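## Task

Take tube B (green cap, sitting in rack RK position C2) and seat it fully down in mixer MX bore C6. Then press START on the mixer and keep the tube seated there until the mixer's green top lamp turns off. Do not grip anyone else's tubes, and keep them seated in their own bores and wells. Every station must stay upright and level on the bench mat. The result must hold without the robot supporting anything. Finally open the gripper and move the arm away.

## Robot and tools

Robot: one arm with six revolute joints and a two-finger parallel gripper, working over a bench mat. Nearest the base sits the tube rack RK. Behind it, left to right, stand the spectrophotometer SP, magnet block MG, dry block DB, balance BAL and mixer MX. None is fastened, so any of them can slide or tip. On each station, row A is the row closest to its front and column 1 is its leftmost column as seen from that front. The START key is on the mixer's slanted front face. Holding or bumping the mixer's shaking block stops the run and lights the red top lamp; start it again if that happens. Pressing START mid-run has no effect. Tubes must be pushed all the way down. Loose objects may occasionally get a short push from outside.

Scene frame: origin on the table surface right under the arm base, +z upward, +y to the left when facing along +x. The base itself may sit slightly tilted. Cameras: cam_high and cam_low are fixed (calibration given as intrinsics K, distortion D and a world-to-camera 4x4 in metres, possibly a couple of degrees and millimetres off), cam_wrist is a fisheye on the hand with no pose given. All images are 504x504.

Tool execute_actions, argument actions: a list holding zero or one item. Empty list: no command, just report state. Wait item: {"steps": N}, N up to 300 control steps of 1/30 s, counted from the previous result. Move item: {"rows": [...], "steps": N}, N from 1 to 15 (default 15). Each row is exactly 7 numbers: absolute target joint angles in radians for waist, shoulder, elbow, wrist pitch, wrist yaw, wrist roll, followed by the gripper opening. These are places to go, not offsets, in the same units as the Joint positions line. One row is used per step; if there are fewer rows than steps the final row repeats. Joint ranges: waist -2.880..2.880, shoulder 0.000..3.142, elbow 0.000..3.019, wrist pitch -1.693..1.571, wrist yaw -1.571..1.571, wrist roll -2.094..2.094. A target more than 0.019 rad outside its range (and farther out than the current angle) gets the whole call refused, so nothing moves. True ends may differ by up to 0.019 rad; overshooting targets are clipped and the result then says "joint sent to its limit" (possibly referring to an earlier move). The opening is a scale from -1 (closed) to +1 (fully open, 0.094 m between pads). Optional pictures: false drops images from the result.

Motion limits: each step a joint's sent target stays within a lead of its measured angle (waist 0.264, shoulder 0.32, elbow 0.276, wrist pitch 0.33, wrist yaw 0.186, wrist roll 0.522 rad), and all targets are pulled back if the hand would jump over 70 mm. Big moves therefore need several calls. Very small commanded moves of a few mm may produce no motion. Between calls the arm keeps heading for the last row until it stalls or a step is held.

Result lines: Joint positions (six angles in rad, then pad gap in m) and Joint velocities (rad/s, m/s). grip_measured gives the finger opening on the command scale; readings may be off by about 1 mm consistently. To hold something, command an opening roughly 0.03 under grip_measured (smaller difference means a gentler grip). Pad force tops out near 50-62 N, lower for parts under about 2 mm thick. HELD marks steps where your row was not (fully) sent; "joint command not followed" means a clearance check altered or blocked targets (mounting blocks and posts count as arm). Joint torques are raw drive outputs with offsets and noise, not pure contact load. MOTOR HOT appears from 85 °C; at 100 °C an OVER-TEMPERATURE FAULT drops the arm, so do not hold loads longer than needed.

Tool zoom_image: camera (cam_high, cam_low or cam_wrist) and region [x0, y0, x1, y1] in image pixels from the top-left, at most 504x504; returns a sharper close-up of that camera's latest frame.

Tool finished_scene: scene = the current scene's number. Only call it once the tube is seated, the mix finished (green lamp off), the gripper open and the arm clear. Ending a reply without any tool call stops everything.

Avoid: dropping or letting tubes slip, slamming into stations, hard or prolonged pushes, tipping or shifting stations off level, and anything falling off the table (that ends the scene). Move smoothly and efficiently; the simulation runs on while you compose replies.

Each tool is called after "Call:" by a JSON object that holds its "api" and its "payload".

## Session

Call:
{"api": "execute_actions", "payload": {"actions": []}}

Scene clock: 0.00 s of 9600.00 s.
grip_measured=+1.000
Joint positions: [ 0.998  2.258  1.847 -1.05   0.252  2.02   0.094]
Joint velocities: [-0.015  0.005 -0.007 -0.007  0.051 -0.037  0.   ]
Joint torques (N m, as the arm reports them, + toward a larger angle): no reading

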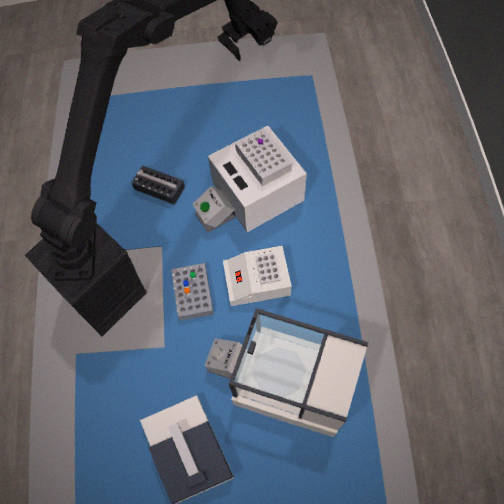

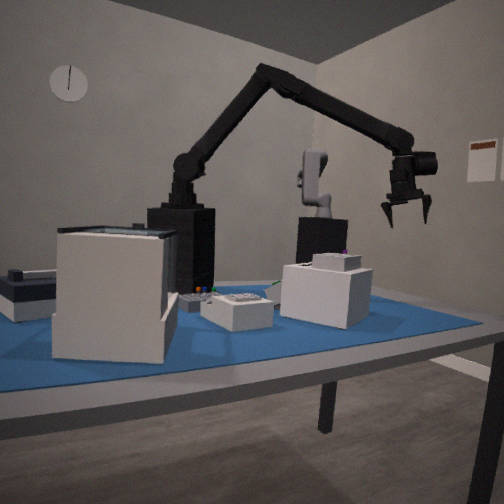

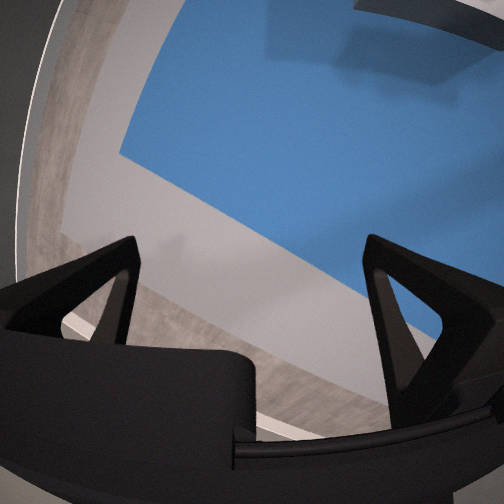

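Call:
{"api": "zoom_image", "payload": {"camera": "cam_high", "region": [150, 240, 250, 330]}}

Call:
{"api": "zoom_image", "payload": {"camera": "cam_high", "region": [185, 115, 315, 240]}}

Region (150, 240, 250, 330) of cam_high's 504x504 image, scaled by 5.040, with more detail than that image has; it fills the top 454 rows of this view, and the rest is white.

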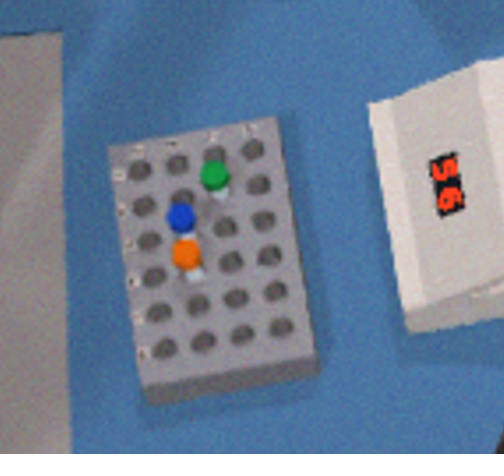

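Region (185, 115, 315, 240) of cam_high's 504x504 image, scaled by 3.877, with more detail than that image has; it fills the top 485 rows of this view, and the rest is white.

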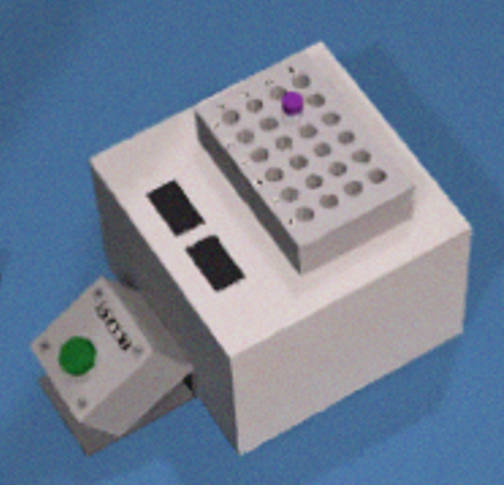

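Call:
{"api": "execute_actions", "payload": {"actions": [{"rows":[[0.99,2.24,1.83,-1.045,0.25,1.98,0.9],[0.97,2.215,1.8,-1.04,0.24,1.92,0.8],[0.95,2.185,1.76,-1.03,0.23,1.85,0.7],[0.92,2.15,1.715,-1.02,0.22,1.78,0.6],[0.89,2.115,1.67,-1.01,0.21,1.71,0.5],[0.86,2.08,1.625,-1.0,0.2,1.64,0.4],[0.83,2.045,1.58,-0.99,0.19,1.57,0.3],[0.8,2.01,1.535,-0.98,0.18,1.5,0.2],[0.77,1.975,1.49,-0.97,0.17,1.43,0.1],[0.74,1.94,1.445,-0.96,0.16,1.36,0],[0.71,1.905,1.4,-0.95,0.15,1.29,-0.1],[0.68,1.87,1.355,-0.94,0.14,1.22,-0.2],[0.65,1.835,1.31,-0.93,0.13,1.15,-0.3],[0.62,1.8,1.265,-0.92,0.12,1.08,-0.4],[0.59,1.765,1.22,-0.91,0.11,1.01,-0.5]],"steps":15}], "pictures": false}}

Call:
{"api": "execute_actions", "payload": {"actions": [{"rows":[[0.56,1.73,1.175,-0.9,0.1,0.94,-0.5],[0.53,1.695,1.13,-0.89,0.09,0.87,-0.5],[0.5,1.66,1.085,-0.88,0.08,0.8,-0.5],[0.47,1.625,1.04,-0.87,0.072,0.73,-0.5],[0.44,1.59,0.995,-0.86,0.072,0.66,-0.5],[0.41,1.555,0.95,-0.85,0.072,0.59,-0.5],[0.38,1.52,0.905,-0.84,0.072,0.52,-0.5],[0.35,1.49,0.86,-0.82,0.072,0.45,-0.5],[0.32,1.46,0.815,-0.8,0.072,0.38,-0.5],[0.29,1.435,0.77,-0.78,0.072,0.31,-0.5],[0.26,1.415,0.725,-0.755,0.072,0.24,-0.5],[0.23,1.4,0.68,-0.73,0.072,0.17,-0.5],[0.2,1.39,0.635,-0.7,0.072,0.11,-0.5],[0.175,1.385,0.59,-0.665,0.072,0.05,-0.5],[0.15,1.385,0.55,-0.63,0.072,0,-0.5]],"steps":15}], "pictures": false}}

Call:
{"api": "execute_actions", "payload": {"actions": [{"rows":[[0.135,1.39,0.515,-0.59,0.072,-0.02,-0.5],[0.12,1.4,0.48,-0.55,0.072,-0.02,-0.5],[0.11,1.41,0.45,-0.51,0.072,-0.02,-0.5],[0.1,1.425,0.42,-0.47,0.072,-0.02,-0.5],[0.1,1.44,0.395,-0.43,0.072,-0.02,-0.5],[0.1,1.46,0.37,-0.39,0.072,-0.02,-0.5],[0.1,1.48,0.35,-0.35,0.072,-0.02,-0.5],[0.1,1.5,0.33,-0.31,0.072,-0.02,-0.5],[0.1,1.52,0.315,-0.27,0.072,-0.02,-0.5],[0.1,1.54,0.3,-0.23,0.072,-0.02,-0.5],[0.1,1.56,0.29,-0.19,0.072,-0.02,-0.5],[0.1,1.58,0.28,-0.15,0.072,-0.02,-0.5],[0.1,1.6,0.272,-0.11,0.072,-0.02,-0.5],[0.1,1.625,0.266,-0.07,0.072,-0.02,-0.5],[0.1,1.65,0.263,-0.035,0.072,-0.02,-0.5]],"steps":15}], "pictures": false}}

Call:
{"api": "execute_actions", "payload": {"actions": [{"rows":[[0.1,1.675,0.266,-0.01,0.072,-0.02,-0.5],[0.1,1.7,0.27,0.015,0.072,-0.02,-0.5],[0.1,1.725,0.274,0.04,0.072,-0.02,-0.5],[0.1,1.75,0.278,0.062,0.072,-0.02,-0.5],[0.1,1.775,0.282,0.084,0.072,-0.02,-0.5],[0.1,1.8,0.286,0.105,0.072,-0.02,-0.5],[0.1,1.825,0.29,0.126,0.072,-0.02,-0.5],[0.1,1.85,0.294,0.147,0.072,-0.02,-0.5],[0.1,1.875,0.298,0.168,0.072,-0.02,-0.5],[0.1,1.9,0.302,0.189,0.072,-0.02,-0.5],[0.1,1.92,0.306,0.206,0.072,-0.02,-0.5],[0.1,1.94,0.309,0.222,0.072,-0.02,-0.5],[0.1,1.955,0.312,0.235,0.072,-0.02,-0.5],[0.1,1.968,0.315,0.247,0.072,-0.02,-0.5]],"steps":15}], "pictures": false}}

Call:
{"api": "execute_actions", "payload": {"actions": [{"steps":20}]}}

Call:
{"api": "zoom_image", "payload": {"camera": "cam_low", "region": [170, 230, 250, 310]}}

Scene clock: 21.43 s of 9600.00 s.
grip_measured=-0.453
Joint positions: [ 0.733  1.946  1.37  -0.97   0.133  1.462  0.026]
Joint velocities: [-1.021 -1.031 -1.179  0.291 -0.183 -1.575 -0.092]
Joint torques (N m, as the arm reports them, + toward a larger angle): [ -0.48 -22.94   7.93   0.29   0.02  -0.07]
Steps of this call (steps 1 to 628: nothing new was sent; steps 629 to 643: all 15 steps of this action). Readings (joint positions):
629: [0.998 2.258 1.845 -1.050 0.252 2.015]
630: [0.997 2.254 1.836 -1.049 0.247 2.000]
632: [0.990 2.229 1.782 -1.038 0.227 1.939]
636: [0.936 2.144 1.629 -1.025 0.194 1.789]
643: the state above

Scene clock: 21.93 s of 9600.00 s.
grip_measured=-0.498
Joint positions: [ 0.191  1.368  0.625 -0.707  0.076  0.296  0.024]
Joint velocities: [-0.64  -0.083 -1.214  0.935 -0.037 -1.868 -0.002]
Joint torques (N m, as the arm reports them, + toward a larger angle): [-0.93 -7.66  6.67  0.43 -0.14 -0.04]
Steps of this call (steps 1 to 15: all 15 steps of this action). Readings (joint positions):
1: [0.697 1.909 1.327 -0.959 0.123 1.403]
2: [0.660 1.869 1.282 -0.947 0.113 1.341]
4: [0.582 1.783 1.185 -0.923 0.092 1.205]
8: [0.415 1.584 0.966 -0.865 0.077 0.865]
15: the state above

Scene clock: 22.43 s of 9600.00 s.
grip_measured=-0.498
Joint positions: [ 0.109  1.607  0.268 -0.129  0.074  0.001  0.024]
Joint velocities: [ 0.015  0.611 -0.134  1.126 -0.066 -0.081  0.001]
Joint torques (N m, as the arm reports them, + toward a larger angle): [-1.64 -7.94  2.67  0.6  -0.11 -0.07]
Steps of this call (steps 1 to 15: all 15 steps of this action). Readings (joint positions):
1: [0.170 1.369 0.582 -0.673 0.076 0.236]
2: [0.152 1.373 0.541 -0.637 0.076 0.186]
4: [0.124 1.392 0.465 -0.564 0.076 0.116]
8: [0.109 1.462 0.355 -0.408 0.075 0.042]
15: the state above

Scene clock: 22.93 s of 9600.00 s.
grip_measured=-0.498
Joint positions: [ 0.109  1.955  0.31   0.213  0.074 -0.009  0.024]
Joint velocities: [-0.015  0.366  0.071  0.271 -0.007 -0.051 -0.   ]
Joint torques (N m, as the arm reports them, + toward a larger angle): [ -1.52 -11.57  -0.16   0.63  -0.1   -0.07]
Steps of this call (steps 1 to 15: all 15 steps of this action). Readings (joint positions):
1: [0.109 1.629 0.265 -0.093 0.074 -0.001]
2: [0.109 1.652 0.265 -0.062 0.074 -0.003]
4: [0.109 1.701 0.267 -0.004 0.074 -0.005]
8: [0.109 1.803 0.277 0.087 0.074 -0.008]
15: the state above

Scene clock: 23.60 s of 9600.00 s.
grip_measured=-0.498
Joint positions: [ 0.109  1.97   0.312  0.228  0.074 -0.01   0.024]
Joint velocities: [-0.015 -0.005  0.007 -0.007 -0.081  0.066 -0.   ]
Joint torques (N m, as the arm reports them, + toward a larger angle): [ -1.56 -10.68  -0.04   0.98  -0.12  -0.08]
Steps of this call (steps 1 to 20: the robot went on to your last target). Readings (joint positions):
1: [0.109 1.965 0.312 0.219 0.074 -0.009]
2: [0.109 1.969 0.312 0.223 0.074 -0.009]
4: [0.109 1.970 0.312 0.225 0.074 -0.009]
8: [0.109 1.970 0.312 0.228 0.074 -0.010]
20: the state above

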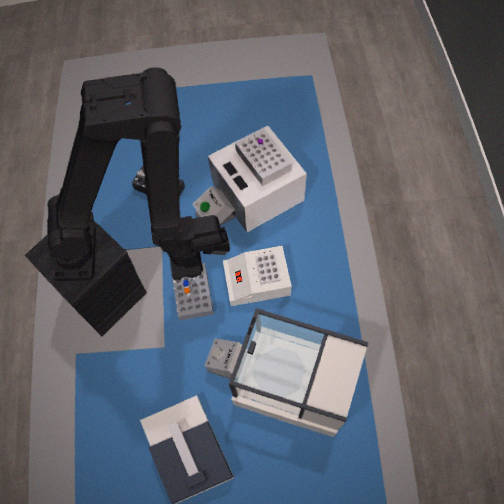

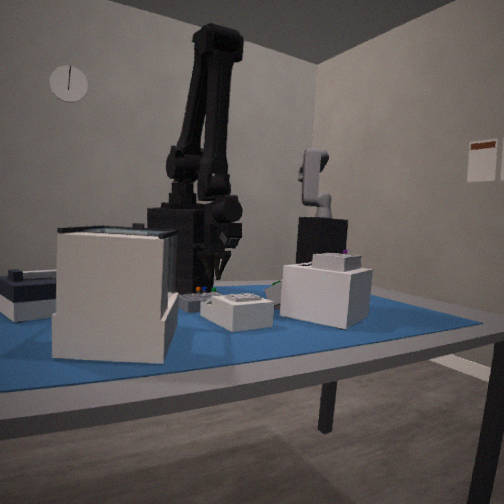

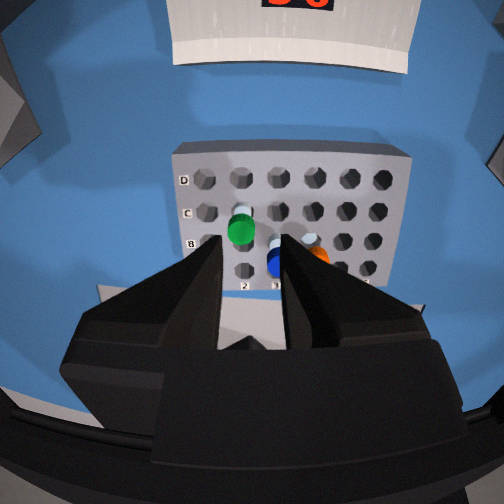

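Region (170, 230, 250, 310) of cam_low's 504x504 image, scaled by 6.300, with more detail than that image has.

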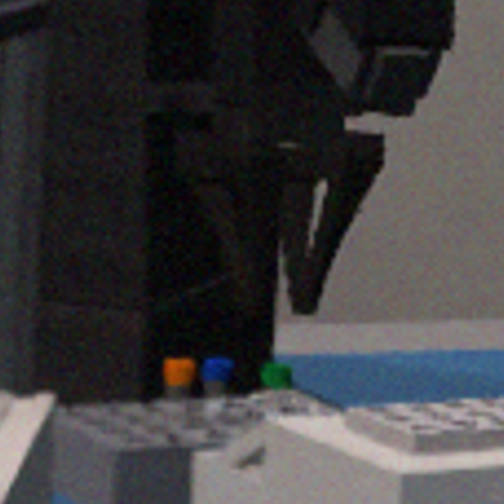

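Call:
{"api": "execute_actions", "payload": {"actions": [{"rows":[[0.11,1.978,0.317,0.256,0.072,-0.02,-0.5],[0.12,1.99,0.319,0.265,0.072,-0.02,-0.5],[0.13,2.002,0.321,0.274,0.072,-0.02,-0.5],[0.13,2.014,0.324,0.283,0.072,-0.02,-0.5],[0.13,2.026,0.327,0.292,0.072,-0.02,-0.5],[0.13,2.038,0.33,0.301,0.072,-0.02,-0.5],[0.13,2.05,0.333,0.31,0.072,-0.02,-0.5],[0.13,2.062,0.336,0.319,0.072,-0.02,-0.5],[0.13,2.074,0.339,0.328,0.072,-0.02,-0.5],[0.13,2.086,0.342,0.337,0.072,-0.02,-0.5],[0.13,2.098,0.345,0.346,0.072,-0.02,-0.5],[0.13,2.11,0.348,0.355,0.072,-0.02,-0.5],[0.13,2.124,0.351,0.364,0.072,-0.02,-0.5]],"steps":15}], "pictures": false}}

Call:
{"api": "execute_actions", "payload": {"actions": [{"steps":15}]}}

Call:
{"api": "zoom_image", "payload": {"camera": "cam_low", "region": [170, 230, 250, 310]}}

Scene clock: 29.60 s of 9600.00 s.
grip_measured=-0.498
Joint positions: [ 0.114  2.115  0.346  0.339  0.074 -0.01   0.024]
Joint velocities: [-0.005  0.19   0.046  0.085  0.037 -0.007  0.   ]
Joint torques (N m, as the arm reports them, + toward a larger angle): [  0.59 -11.96  -1.15   0.93  -0.12  -0.09]
Steps of this call (steps 1 to 15: the robot went on to your last target; steps 16 to 165: nothing new was sent; steps 166 to 180: all 15 steps of this action). Readings (joint positions):
166: [0.109 1.970 0.312 0.229 0.074 -0.010]
167: [0.109 1.971 0.312 0.234 0.074 -0.010]
169: [0.110 1.981 0.315 0.249 0.074 -0.010]
173: [0.114 2.030 0.327 0.284 0.074 -0.010]
180: the state above

Scene clock: 30.10 s of 9600.00 s.
grip_measured=-0.498
Joint positions: [ 0.114  2.122  0.347  0.345  0.074 -0.01   0.024]
Joint velocities: [-0.005 -0.005 -0.002  0.007 -0.022 -0.007 -0.001]
Joint torques (N m, as the arm reports them, + toward a larger angle): [  0.67 -11.38  -0.93   0.95  -0.11  -0.09]
Steps of this call (steps 1 to 15: the robot went on to your last target). Readings (joint positions):
1: [0.114 2.120 0.347 0.341 0.074 -0.010]
2: [0.114 2.122 0.347 0.342 0.074 -0.010]
4: [0.114 2.122 0.347 0.343 0.074 -0.010]
8: [0.114 2.122 0.347 0.345 0.074 -0.010]
15: the state above
The arm was judged still, so your last target was given up. Only a new action makes it travel on or press farther. Fingers that are still opening or closing keep moving.

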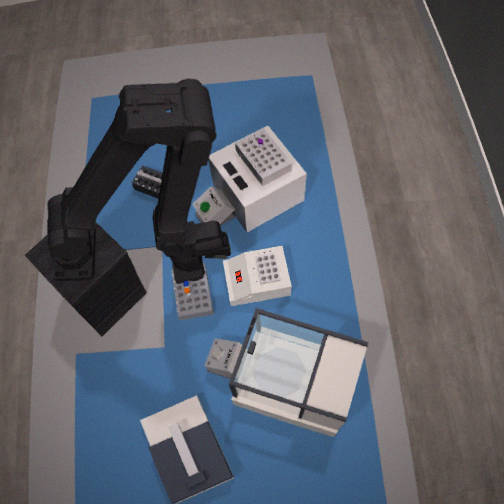

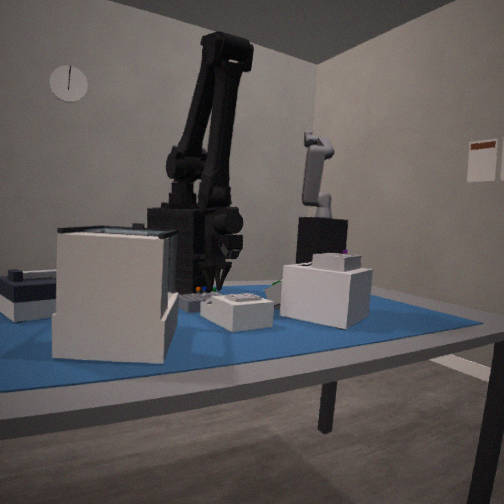

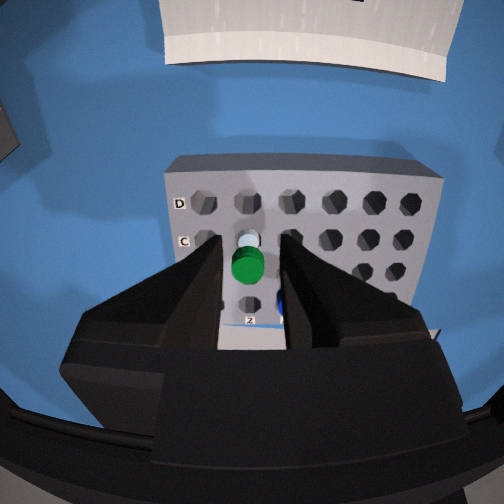

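Region (170, 230, 250, 310) of cam_low's 504x504 image, scaled by 6.300, with more detail than that image has.

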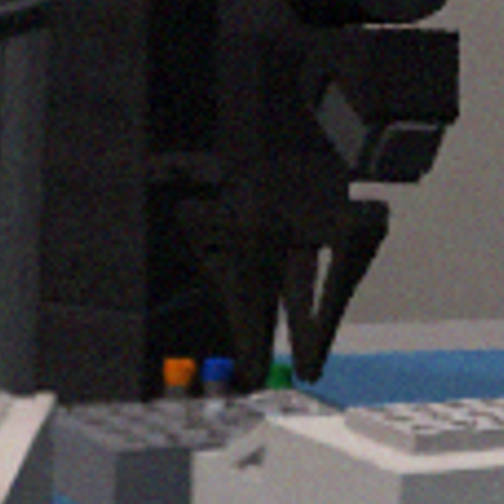

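Call:
{"api": "execute_actions", "payload": {"actions": []}}

Scene clock: 42.57 s of 9600.00 s.
grip_measured=-0.498
Joint positions: [ 0.114  2.122  0.347  0.345  0.074 -0.01   0.024]
Joint velocities: [-0.005 -0.005 -0.002  0.012 -0.051 -0.081 -0.   ]
Joint torques (N m, as the arm reports them, + toward a larger angle): [  0.67 -11.09  -0.95   1.    -0.12  -0.08]
Steps of this call (steps 1 to 374: nothing new was sent). Readings (joint positions):
1: [0.114 2.122 0.347 0.345 0.074 -0.010]
2: [0.114 2.122 0.347 0.345 0.074 -0.010]
4: [0.114 2.122 0.347 0.345 0.074 -0.010]
8: [0.114 2.122 0.347 0.345 0.074 -0.010]
374: the state above

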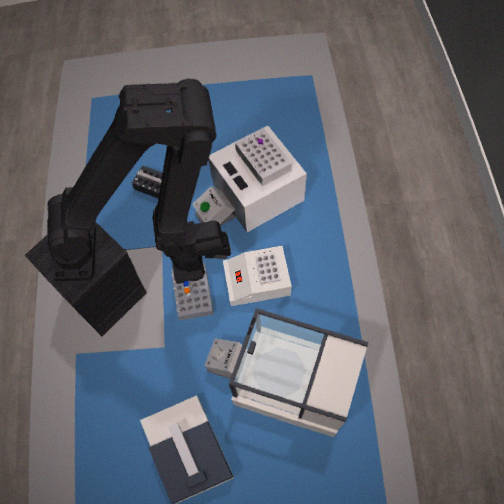

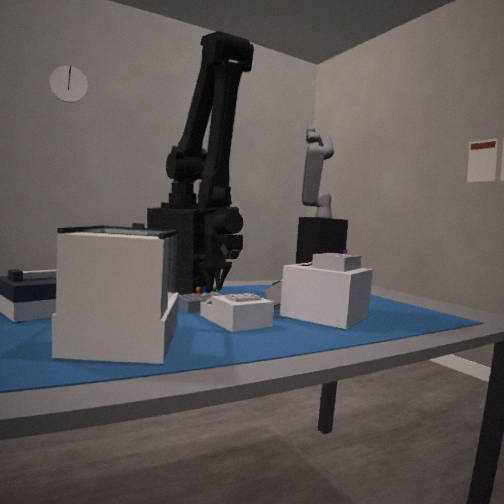

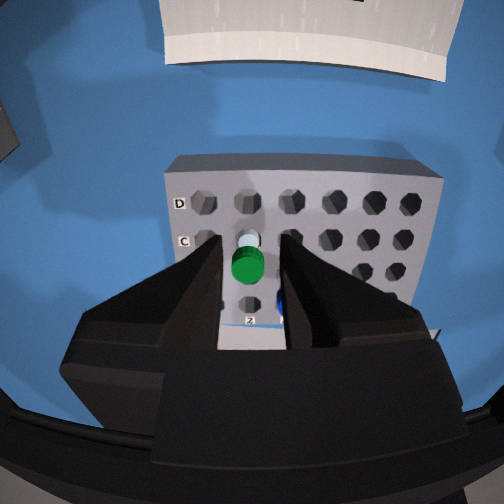

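Call:
{"api": "execute_actions", "payload": {"actions": [{"rows":[[0.132,2.128,0.351,0.367,0.072,-0.02,-0.52],[0.133,2.132,0.351,0.370,0.072,-0.02,-0.54],[0.134,2.136,0.351,0.373,0.072,-0.02,-0.56],[0.135,2.140,0.351,0.376,0.072,-0.02,-0.58],[0.136,2.144,0.351,0.379,0.072,-0.02,-0.6]],"steps":15}]}}

Call:
{"api": "zoom_image", "payload": {"camera": "cam_low", "region": [180,240,250,310]}}

Scene clock: 45.73 s of 9600.00 s.
grip_measured=-0.598
Joint positions: [ 0.12   2.136  0.347  0.359  0.074 -0.01   0.019]
Joint velocities: [ 0.005 -0.005 -0.012  0.007  0.037  0.007 -0.   ]
Joint torques (N m, as the arm reports them, + toward a larger angle): [  0.62 -10.63  -1.11   1.    -0.11  -0.08]
Steps of this call (steps 1 to 80: nothing new was sent; steps 81 to 95: all 15 steps of this action). Readings (joint positions):
81: [0.114 2.122 0.347 0.345 0.074 -0.010]
82: [0.114 2.122 0.347 0.347 0.074 -0.010]
84: [0.116 2.124 0.347 0.352 0.074 -0.010]
88: [0.120 2.134 0.347 0.359 0.074 -0.010]
95: the state above

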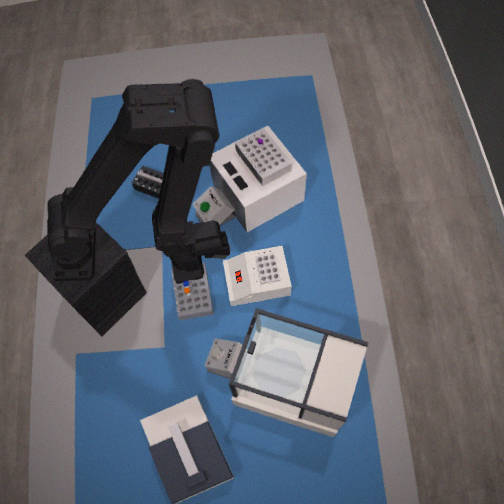

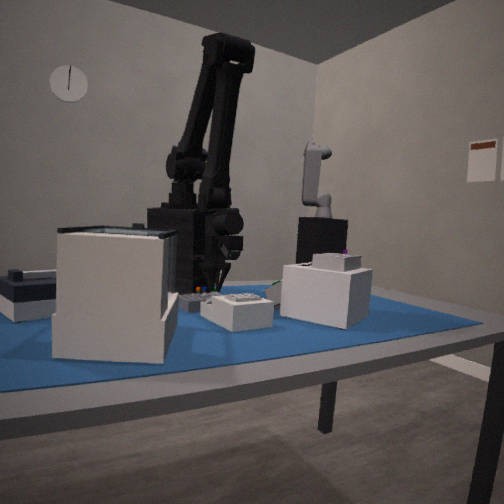

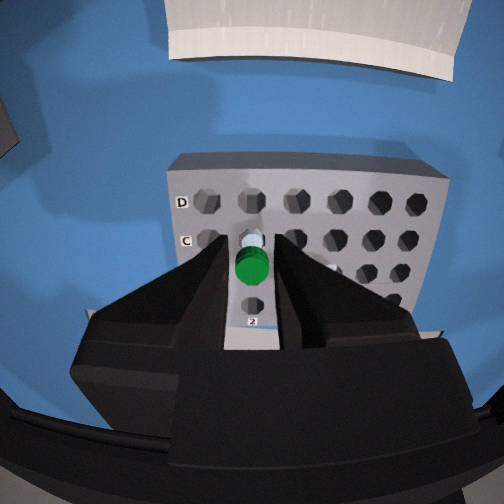

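Region (180, 240, 250, 310) of cam_low's 504x504 image, scaled by 7.200, with more detail than that image has.

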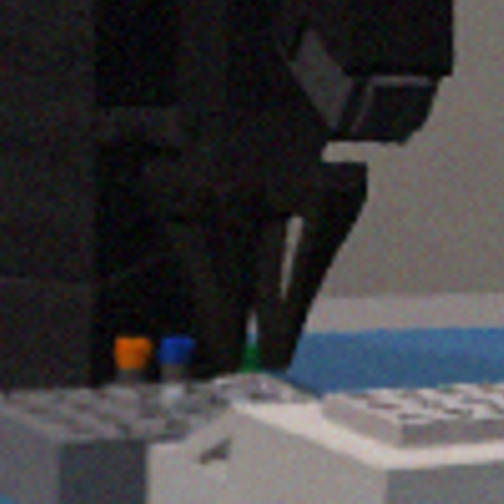

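Good. Close.

Call:
{"api": "execute_actions", "payload": {"actions": [{"rows":[[0.136,2.144,0.351,0.379,0.072,-0.02,-0.64],[0.136,2.144,0.351,0.379,0.072,-0.02,-0.68],[0.136,2.144,0.351,0.379,0.072,-0.02,-0.71],[0.136,2.144,0.351,0.379,0.072,-0.02,-0.74],[0.136,2.144,0.351,0.379,0.072,-0.02,-0.76],[0.136,2.144,0.351,0.379,0.072,-0.02,-0.77],[0.136,2.144,0.351,0.379,0.072,-0.02,-0.78],[0.136,2.144,0.351,0.379,0.072,-0.02,-0.79],[0.136,2.144,0.351,0.379,0.072,-0.02,-0.80],[0.136,2.144,0.351,0.379,0.072,-0.02,-0.81]],"steps":13}], "pictures": false}}

Call:
{"api": "execute_actions", "payload": {"actions": [{"rows":[[0.134,2.13,0.348,0.365,0.072,-0.02,-0.81],[0.132,2.118,0.345,0.35,0.072,-0.02,-0.81],[0.13,2.106,0.342,0.335,0.072,-0.02,-0.81],[0.128,2.094,0.339,0.32,0.072,-0.02,-0.81],[0.126,2.082,0.336,0.307,0.072,-0.02,-0.81],[0.124,2.070,0.333,0.297,0.072,-0.02,-0.81],[0.122,2.057,0.330,0.288,0.072,-0.02,-0.81],[0.12,2.044,0.327,0.279,0.072,-0.02,-0.81],[0.12,2.031,0.324,0.270,0.072,-0.02,-0.81],[0.12,2.018,0.321,0.260,0.072,-0.02,-0.81],[0.12,2.005,0.318,0.250,0.072,-0.02,-0.81],[0.12,1.992,0.315,0.240,0.072,-0.02,-0.81],[0.12,1.979,0.312,0.231,0.072,-0.02,-0.81],[0.12,1.966,0.309,0.222,0.072,-0.02,-0.81],[0.12,1.953,0.306,0.213,0.072,-0.02,-0.81]]}]}}

Scene clock: 51.43 s of 9600.00 s.
grip_measured=-0.778
Joint positions: [ 0.12   2.136  0.347  0.359  0.074 -0.01   0.01 ]
Joint velocities: [-0.015  0.015 -0.002 -0.007 -0.022  0.007  0.   ]
Joint torques (N m, as the arm reports them, + toward a larger angle): [  0.83 -10.6   -1.09   0.99  -0.13  -0.08]
Steps of this call (steps 1 to 15: the robot went on to your last target; steps 16 to 158: nothing new was sent; steps 159 to 171: all 13 steps of this action). Readings (joint positions):
159: [0.120 2.136 0.347 0.359 0.074 -0.010]
160: [0.120 2.136 0.347 0.359 0.074 -0.010]
162: [0.120 2.136 0.347 0.359 0.074 -0.010]
166: [0.120 2.136 0.347 0.359 0.074 -0.010]
171: the state above

Scene clock: 51.93 s of 9600.00 s.
grip_measured=-0.778
Joint positions: [ 0.12   1.988  0.321  0.245  0.073 -0.01   0.01 ]
Joint velocities: [ 0.005 -0.396 -0.095 -0.276  0.007 -0.051 -0.001]
Joint torques (N m, as the arm reports them, + toward a larger angle): [ -0.4  -11.95  -1.07  -0.21  -0.07  -0.08]
Steps of this call (steps 1 to 15: all 15 steps of this action). Readings (joint positions):
1: [0.120 2.136 0.347 0.359 0.074 -0.010]
2: [0.120 2.136 0.347 0.359 0.074 -0.010]
4: [0.120 2.131 0.347 0.350 0.074 -0.010]
8: [0.120 2.088 0.344 0.310 0.074 -0.010]
15: the state above

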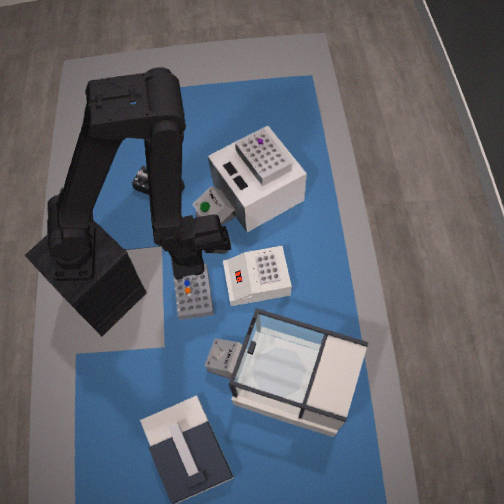

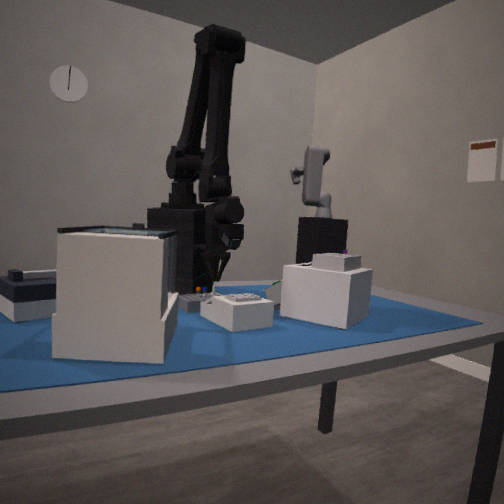

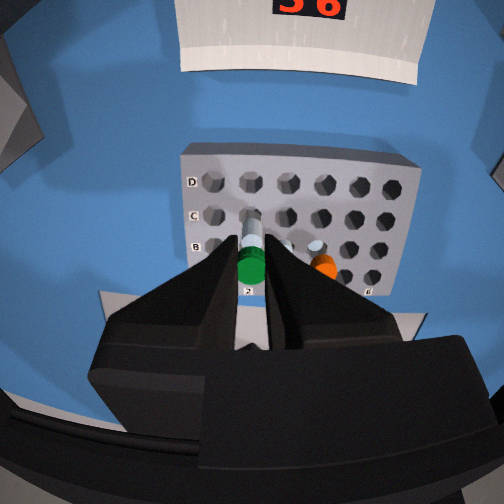

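Call:
{"api": "execute_actions", "payload": {"actions": [{"rows":[[0.12,1.932,0.303,0.194,0.072,-0.02,-0.81],[0.12,1.91,0.30,0.175,0.072,-0.02,-0.81],[0.12,1.885,0.297,0.153,0.072,-0.02,-0.81],[0.12,1.86,0.293,0.13,0.072,-0.02,-0.81],[0.12,1.83,0.289,0.105,0.072,-0.02,-0.81],[0.12,1.80,0.285,0.08,0.072,-0.02,-0.81],[0.12,1.77,0.281,0.055,0.072,-0.02,-0.81],[0.12,1.74,0.278,0.03,0.072,-0.02,-0.81],[0.12,1.71,0.278,0.0,0.072,-0.02,-0.81],[0.12,1.68,0.28,-0.03,0.072,-0.02,-0.81],[0.12,1.65,0.29,-0.07,0.072,-0.02,-0.81],[0.12,1.62,0.305,-0.12,0.072,-0.02,-0.81],[0.12,1.59,0.32,-0.17,0.072,-0.02,-0.81],[0.12,1.56,0.34,-0.22,0.072,-0.02,-0.81],[0.12,1.53,0.36,-0.27,0.072,-0.02,-0.81]]}], "pictures": false}}

Call:
{"api": "execute_actions", "payload": {"actions": [{"rows":[[0.135,1.508,0.375,-0.306,0.074,-0.02,-0.81],[0.155,1.486,0.39,-0.342,0.076,-0.02,-0.81],[0.18,1.464,0.405,-0.378,0.078,-0.02,-0.81],[0.205,1.442,0.42,-0.414,0.08,-0.02,-0.81],[0.23,1.42,0.435,-0.45,0.082,-0.02,-0.81],[0.255,1.398,0.45,-0.486,0.084,-0.02,-0.81],[0.28,1.376,0.465,-0.522,0.086,-0.02,-0.81],[0.305,1.354,0.48,-0.558,0.088,-0.02,-0.81],[0.33,1.332,0.495,-0.594,0.09,-0.02,-0.81],[0.355,1.31,0.51,-0.63,0.092,-0.02,-0.81],[0.38,1.29,0.525,-0.666,0.094,-0.02,-0.81],[0.405,1.27,0.54,-0.702,0.096,-0.02,-0.81],[0.43,1.255,0.555,-0.738,0.098,-0.02,-0.81],[0.455,1.245,0.57,-0.774,0.1,-0.02,-0.81],[0.475,1.24,0.59,-0.81,0.102,-0.02,-0.81]]}], "pictures": false}}

Call:
{"api": "execute_actions", "payload": {"actions": [{"rows":[[0.48,1.245,0.615,-0.83,0.103,-0.02,-0.81],[0.48,1.255,0.64,-0.845,0.103,-0.02,-0.81],[0.48,1.27,0.665,-0.86,0.103,-0.02,-0.81],[0.48,1.285,0.69,-0.87,0.103,-0.02,-0.81],[0.48,1.30,0.715,-0.88,0.103,-0.02,-0.81],[0.48,1.32,0.74,-0.885,0.103,-0.02,-0.81],[0.48,1.34,0.765,-0.89,0.103,-0.02,-0.81],[0.48,1.36,0.79,-0.89,0.103,-0.02,-0.81],[0.48,1.38,0.815,-0.89,0.103,-0.02,-0.81],[0.48,1.40,0.84,-0.89,0.103,-0.02,-0.81],[0.48,1.42,0.865,-0.895,0.103,-0.02,-0.81],[0.48,1.44,0.89,-0.9,0.103,-0.02,-0.81],[0.48,1.46,0.915,-0.9,0.103,-0.02,-0.81],[0.48,1.48,0.94,-0.9,0.103,-0.02,-0.81],[0.48,1.50,0.96,-0.9,0.103,-0.02,-0.81]]}], "pictures": false}}

Call:
{"api": "execute_actions", "payload": {"actions": [{"rows":[[0.48,1.52,0.975,-0.895,0.103,-0.02,-0.81],[0.48,1.54,0.99,-0.89,0.103,-0.02,-0.81],[0.48,1.56,1.005,-0.885,0.103,-0.02,-0.81],[0.48,1.58,1.02,-0.88,0.103,-0.02,-0.81],[0.48,1.60,1.035,-0.875,0.103,-0.02,-0.81],[0.48,1.62,1.05,-0.87,0.103,-0.02,-0.81],[0.48,1.64,1.065,-0.86,0.103,-0.02,-0.81],[0.48,1.66,1.08,-0.85,0.103,-0.02,-0.81],[0.48,1.68,1.09,-0.84,0.103,-0.02,-0.81],[0.48,1.70,1.10,-0.825,0.103,-0.02,-0.81],[0.48,1.715,1.108,-0.815,0.103,-0.02,-0.81],[0.48,1.73,1.115,-0.805,0.103,-0.02,-0.81]],"steps":15}], "pictures": false}}

Call:
{"api": "execute_actions", "payload": {"actions": [{"steps":8}]}}

Scene clock: 64.40 s of 9600.00 s.
grip_measured=-0.778
Joint positions: [ 0.12   1.589  0.307 -0.167  0.073 -0.01   0.01 ]
Joint velocities: [-0.005 -0.835  0.359 -1.404 -0.022 -0.037  0.   ]
Joint torques (N m, as the arm reports them, + toward a larger angle): [-1.03 -9.24  5.62  0.32 -0.07 -0.07]
Steps of this call (steps 1 to 30: the robot went on to your last target; steps 31 to 359: nothing new was sent; steps 360 to 374: all 15 steps of this action). Readings (joint positions):
360: [0.120 1.959 0.314 0.224 0.073 -0.010]
361: [0.120 1.954 0.314 0.214 0.073 -0.010]
363: [0.120 1.927 0.309 0.181 0.073 -0.010]
367: [0.120 1.811 0.289 0.089 0.073 -0.010]
374: the state above

Scene clock: 64.90 s of 9600.00 s.
grip_measured=-0.778
Joint positions: [ 0.426  1.261  0.527 -0.726  0.098 -0.01   0.01 ]
Joint velocities: [ 0.659 -0.415  0.413 -1.057  0.095 -0.007 -0.   ]
Joint torques (N m, as the arm reports them, + toward a larger angle): [-0.51 -8.26 10.18  0.    0.1  -0.08]
Steps of this call (steps 1 to 15: all 15 steps of this action). Readings (joint positions):
1: [0.120 1.561 0.320 -0.213 0.073 -0.010]
2: [0.122 1.536 0.335 -0.255 0.074 -0.010]
4: [0.143 1.489 0.367 -0.331 0.079 -0.010]
8: [0.244 1.402 0.432 -0.473 0.085 -0.010]
15: the state above

Scene clock: 65.40 s of 9600.00 s.
grip_measured=-0.778
Joint positions: [ 0.477  1.46   0.881 -0.883  0.101 -0.011  0.01 ]
Joint velocities: [ 0.005  0.571  0.652 -0.032 -0.095  0.007  0.   ]
Joint torques (N m, as the arm reports them, + toward a larger angle): [ -0.02 -12.19  11.19  -0.33   0.07  -0.07]
Steps of this call (steps 1 to 15: all 15 steps of this action). Readings (joint positions):
1: [0.447 1.250 0.542 -0.759 0.099 -0.010]
2: [0.463 1.246 0.559 -0.788 0.099 -0.010]
4: [0.476 1.252 0.600 -0.829 0.099 -0.011]
8: [0.477 1.310 0.703 -0.869 0.101 -0.011]
15: the state above

Scene clock: 65.90 s of 9600.00 s.
grip_measured=-0.778
Joint positions: [ 0.477  1.734  1.073 -0.822  0.101 -0.011  0.01 ]
Joint velocities: [-0.015  0.181 -0.007  0.056 -0.022  0.007  0.   ]
Joint torques (N m, as the arm reports them, + toward a larger angle): [  0.27 -18.8   10.93   0.54   0.07  -0.07]
Steps of this call (steps 1 to 15: all 15 steps of this action). Readings (joint positions):
1: [0.477 1.480 0.903 -0.883 0.101 -0.011]
2: [0.477 1.499 0.923 -0.883 0.101 -0.011]
4: [0.477 1.537 0.958 -0.883 0.101 -0.011]
8: [0.477 1.615 1.014 -0.878 0.101 -0.011]
15: the state above

Scene clock: 66.17 s of 9600.00 s.
grip_measured=-0.778
Joint positions: [ 0.477  1.739  1.074 -0.821  0.101 -0.011  0.01 ]
Joint velocities: [-0.015 -0.005  0.007  0.012  0.081  0.022  0.001]
Joint torques (N m, as the arm reports them, + toward a larger angle): [  0.22 -17.17  10.75   0.73   0.07  -0.08]
Steps of this call (steps 1 to 8: the robot went on to your last target). Readings (joint positions):
1: [0.477 1.738 1.073 -0.821 0.101 -0.011]
2: [0.477 1.740 1.073 -0.821 0.101 -0.011]
4: [0.477 1.739 1.073 -0.821 0.101 -0.011]
8: the state above

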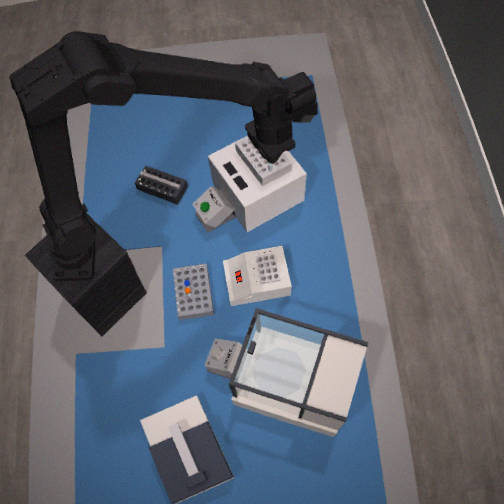

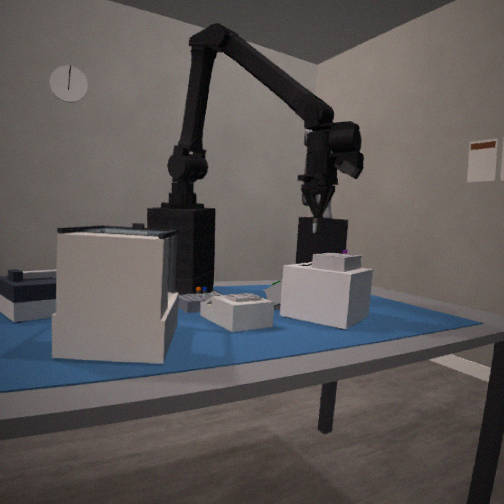

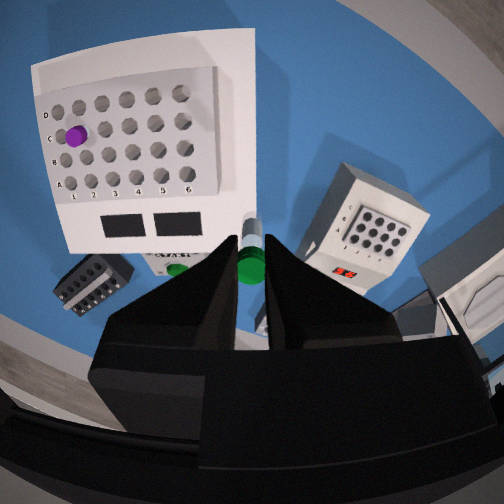

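Call:
{"api": "execute_actions", "payload": {"actions": [{"rows":[[0.49,1.736,1.125,-0.812,0.104,-0.02,-0.81],[0.50,1.742,1.135,-0.819,0.105,-0.02,-0.81],[0.51,1.748,1.145,-0.826,0.106,-0.02,-0.81],[0.52,1.755,1.155,-0.833,0.107,-0.02,-0.81],[0.53,1.762,1.165,-0.84,0.108,-0.02,-0.81],[0.54,1.77,1.175,-0.846,0.109,-0.02,-0.81],[0.55,1.778,1.185,-0.851,0.11,-0.02,-0.81],[0.56,1.786,1.195,-0.855,0.111,-0.02,-0.81],[0.57,1.794,1.205,-0.858,0.112,-0.02,-0.81],[0.578,1.802,1.215,-0.86,0.113,-0.02,-0.81]],"steps":15}], "pictures": false}}

Call:
{"api": "execute_actions", "payload": {"actions": [{"steps":6}]}}

Scene clock: 70.93 s of 9600.00 s.
grip_measured=-0.778
Joint positions: [ 0.578  1.794  1.177 -0.842  0.111 -0.011  0.01 ]
Joint velocities: [ 0.054  0.034 -0.007 -0.081  0.037 -0.022 -0.001]
Joint torques (N m, as the arm reports them, + toward a larger angle): [ -0.56 -17.31  10.78  -0.1    0.08  -0.07]
Steps of this call (steps 1 to 15: the robot went on to your last target; steps 16 to 128: nothing new was sent; steps 129 to 143: all 15 steps of this action). Readings (joint positions):
129: [0.477 1.739 1.074 -0.821 0.101 -0.011]
130: [0.477 1.739 1.076 -0.821 0.102 -0.011]
132: [0.481 1.741 1.085 -0.822 0.105 -0.011]
136: [0.513 1.759 1.132 -0.833 0.109 -0.011]
143: the state above

Scene clock: 71.13 s of 9600.00 s.
grip_measured=-0.778
Joint positions: [ 0.58   1.796  1.177 -0.845  0.111 -0.011  0.01 ]
Joint velocities: [-0.005 -0.005 -0.022 -0.002 -0.022  0.081 -0.002]
Joint torques (N m, as the arm reports them, + toward a larger angle): [ -0.1  -17.25  10.9   -0.17   0.08  -0.06]
Steps of this call (steps 1 to 6: the robot went on to your last target). Readings (joint positions):
1: [0.580 1.795 1.177 -0.844 0.111 -0.011]
2: [0.580 1.796 1.177 -0.844 0.111 -0.011]
4: [0.580 1.796 1.177 -0.845 0.111 -0.011]
6: the state above

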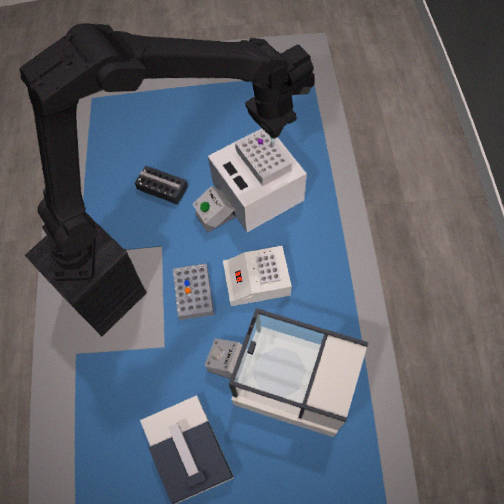

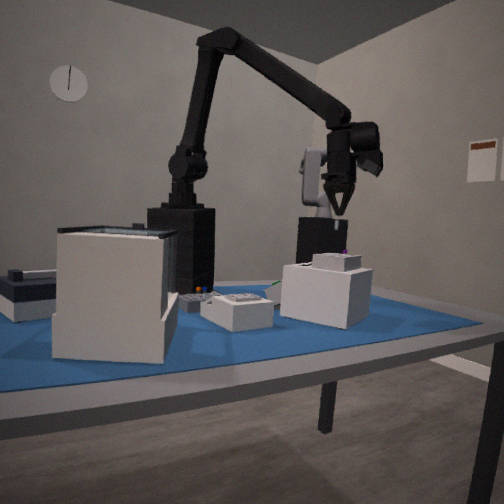

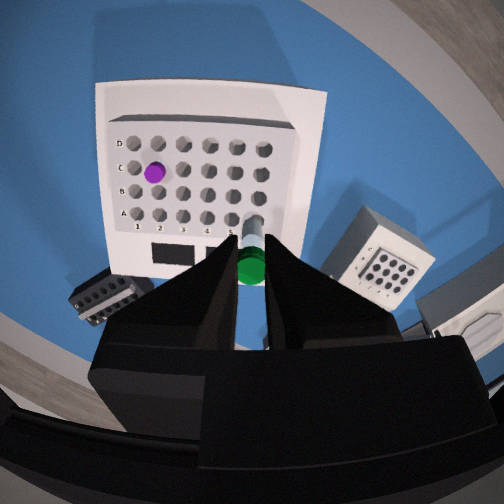

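Call:
{"api": "execute_actions", "payload": {"actions": [{"rows":[[0.572,1.812,1.215,-0.845,0.113,-0.02,-0.81],[0.567,1.822,1.215,-0.83,0.113,-0.02,-0.81],[0.563,1.832,1.215,-0.815,0.113,-0.02,-0.81],[0.56,1.842,1.215,-0.805,0.113,-0.02,-0.81],[0.557,1.852,1.215,-0.798,0.113,-0.02,-0.81],[0.555,1.862,1.215,-0.792,0.113,-0.02,-0.81],[0.553,1.872,1.215,-0.786,0.113,-0.02,-0.81],[0.551,1.882,1.215,-0.78,0.113,-0.02,-0.81],[0.549,1.89,1.215,-0.774,0.113,-0.02,-0.81],[0.548,1.897,1.215,-0.769,0.113,-0.02,-0.81]],"steps":15}], "pictures": false}}

Call:
{"api": "execute_actions", "payload": {"actions": [{"steps":6}]}}

Call:
{"api": "zoom_image", "payload": {"camera": "cam_low", "region": [290,190,390,290]}}

Scene clock: 75.50 s of 9600.00 s.
grip_measured=-0.778
Joint positions: [ 0.561  1.906  1.177 -0.789  0.111 -0.011  0.01 ]
Joint velocities: [-0.024  0.024 -0.012  0.002 -0.066 -0.037 -0.   ]
Joint torques (N m, as the arm reports them, + toward a larger angle): [ -0.27 -19.78  10.12   0.94   0.06  -0.07]
Steps of this call (steps 1 to 15: the robot went on to your last target; steps 16 to 116: nothing new was sent; steps 117 to 131: all 15 steps of this action). Readings (joint positions):
117: [0.580 1.796 1.177 -0.845 0.111 -0.011]
118: [0.580 1.798 1.177 -0.845 0.111 -0.011]
120: [0.580 1.805 1.177 -0.838 0.111 -0.011]
124: [0.574 1.844 1.177 -0.809 0.111 -0.011]
131: the state above

Scene clock: 75.70 s of 9600.00 s.
grip_measured=-0.778
Joint positions: [ 0.561  1.906  1.178 -0.787  0.111 -0.011  0.01 ]
Joint velocities: [-0.005  0.005 -0.002 -0.007 -0.007 -0.095  0.001]
Joint torques (N m, as the arm reports them, + toward a larger angle): [ -0.77 -19.71  10.02   0.85   0.05  -0.05]
Steps of this call (steps 1 to 6: the robot went on to your last target). Readings (joint positions):
1: [0.561 1.906 1.177 -0.789 0.111 -0.011]
2: [0.561 1.906 1.177 -0.789 0.111 -0.011]
4: [0.561 1.906 1.178 -0.787 0.111 -0.011]
6: the state above

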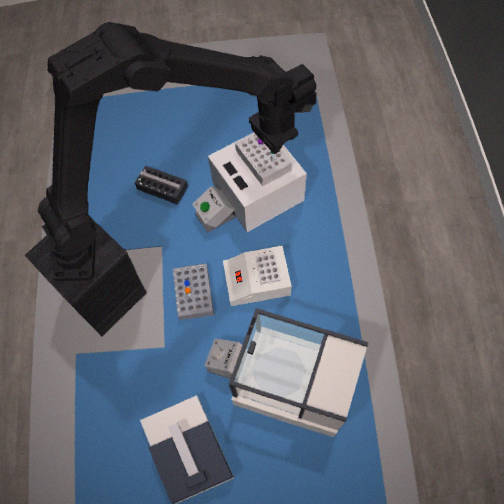

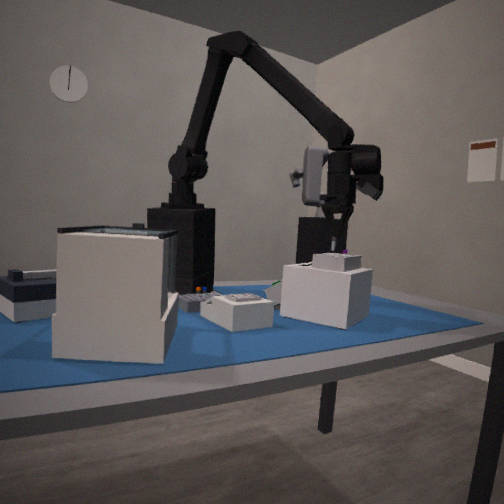

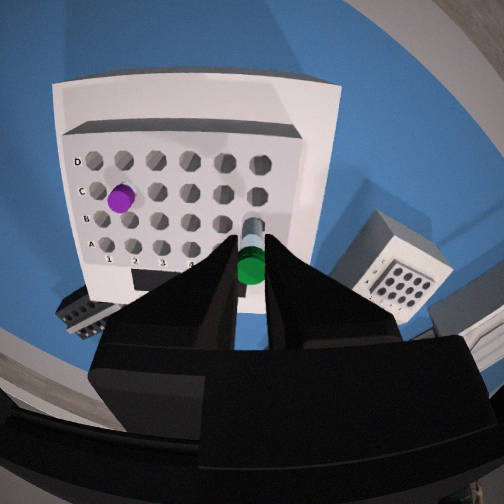

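Region (290, 190, 390, 290) of cam_low's 504x504 image, scaled by 5.040, with more detail than that image has.

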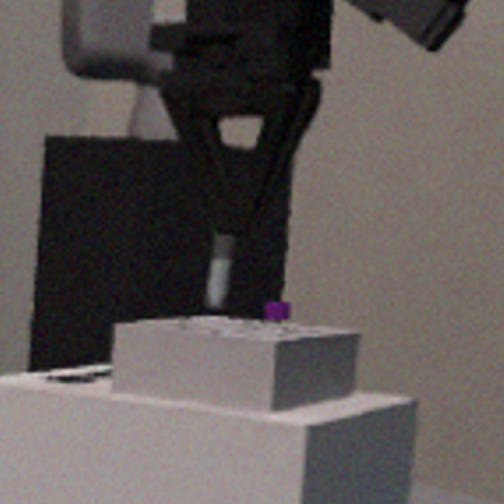

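Call:
{"api": "execute_actions", "payload": {"actions": [{"rows":[[0.547,1.892,1.205,-0.764,0.113,-0.02,-0.81],[0.546,1.888,1.195,-0.759,0.113,-0.02,-0.81],[0.545,1.884,1.185,-0.754,0.113,-0.02,-0.81],[0.544,1.88,1.178,-0.749,0.113,-0.02,-0.81],[0.543,1.876,1.172,-0.744,0.113,-0.02,-0.81],[0.542,1.873,1.167,-0.739,0.113,-0.02,-0.81],[0.541,1.871,1.163,-0.734,0.113,-0.02,-0.81],[0.540,1.87,1.16,-0.729,0.113,-0.02,-0.81],[0.540,1.87,1.158,-0.725,0.113,-0.02,-0.81]],"steps":15}], "pictures": false}}

Call:
{"api": "execute_actions", "payload": {"actions": [{"steps":6}]}}

Call:
{"api": "zoom_image", "payload": {"camera": "cam_low", "region": [290,190,390,290]}}

Call:
{"api": "zoom_image", "payload": {"camera": "cam_wrist", "region": [190,140,316,266]}}

Scene clock: 81.63 s of 9600.00 s.
grip_measured=-0.778
Joint positions: [ 0.556  1.891  1.158 -0.744  0.111 -0.011  0.01 ]
Joint velocities: [ 0.015  0.005 -0.007 -0.007 -0.051  0.066  0.001]
Joint torques (N m, as the arm reports them, + toward a larger angle): [ -1.16 -20.91   7.05   0.94   0.04  -0.06]
Steps of this call (steps 1 to 15: the robot went on to your last target; steps 16 to 163: nothing new was sent; steps 164 to 178: all 15 steps of this action). Readings (joint positions):
164: [0.561 1.906 1.178 -0.786 0.111 -0.011]
165: [0.561 1.906 1.178 -0.784 0.111 -0.011]
167: [0.561 1.906 1.178 -0.776 0.111 -0.011]
171: [0.559 1.898 1.167 -0.756 0.111 -0.011]
178: the state above

Scene clock: 81.83 s of 9600.00 s.
grip_measured=-0.778
Joint positions: [ 0.556  1.891  1.158 -0.744  0.111 -0.011  0.01 ]
Joint velocities: [-0.015 -0.015 -0.012  0.002  0.037  0.022 -0.001]
Joint torques (N m, as the arm reports them, + toward a larger angle): [ -0.97 -20.7    7.03   0.91   0.06  -0.07]
Steps of this call (steps 1 to 6: the robot went on to your last target). Readings (joint positions):
1: [0.556 1.891 1.158 -0.744 0.111 -0.011]
2: [0.556 1.891 1.158 -0.744 0.111 -0.011]
4: [0.556 1.891 1.158 -0.744 0.111 -0.011]
6: the state above

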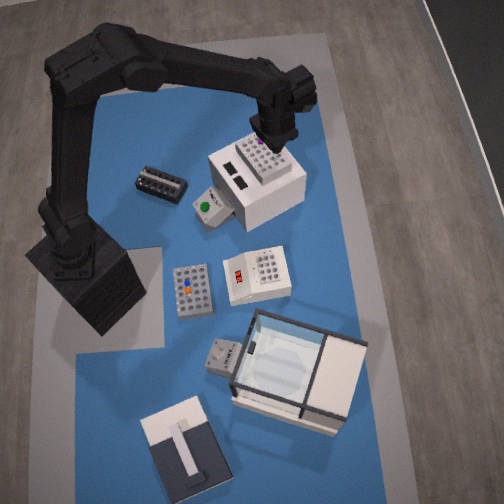

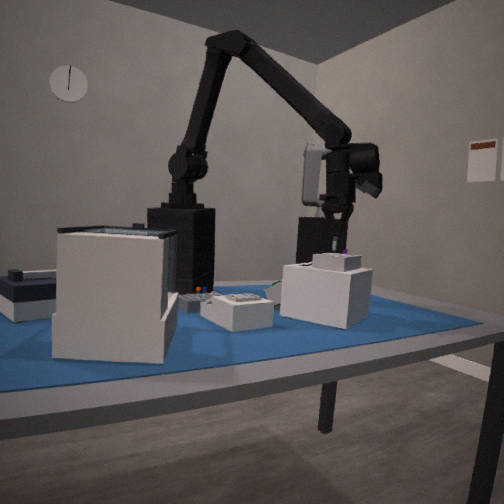

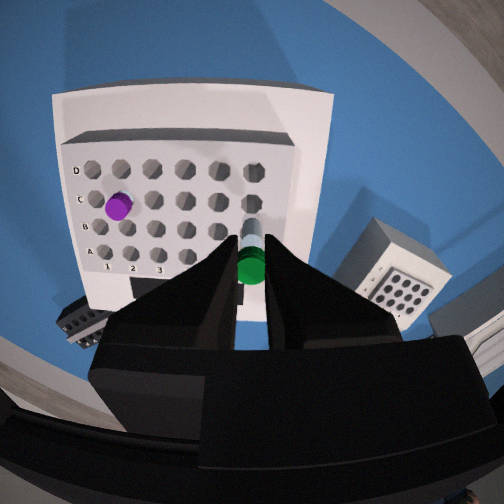

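Region (290, 190, 390, 290) of cam_low's 504x504 image, scaled by 5.040, with more detail than that image has.

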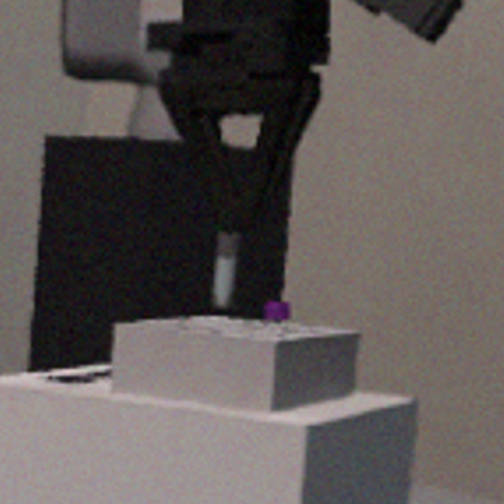

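Region (190, 140, 316, 266) of cam_wrist's 504x504 image, scaled by 4.000, with more detail than that image has.

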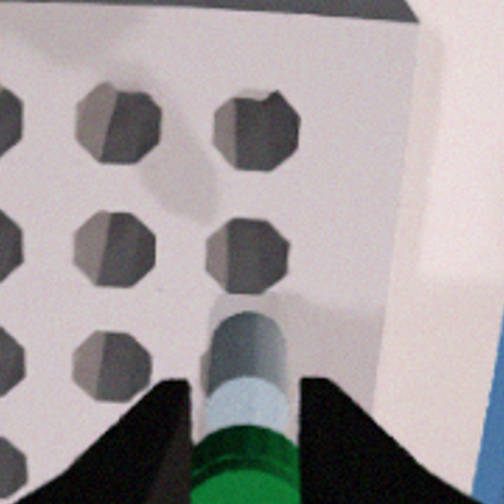

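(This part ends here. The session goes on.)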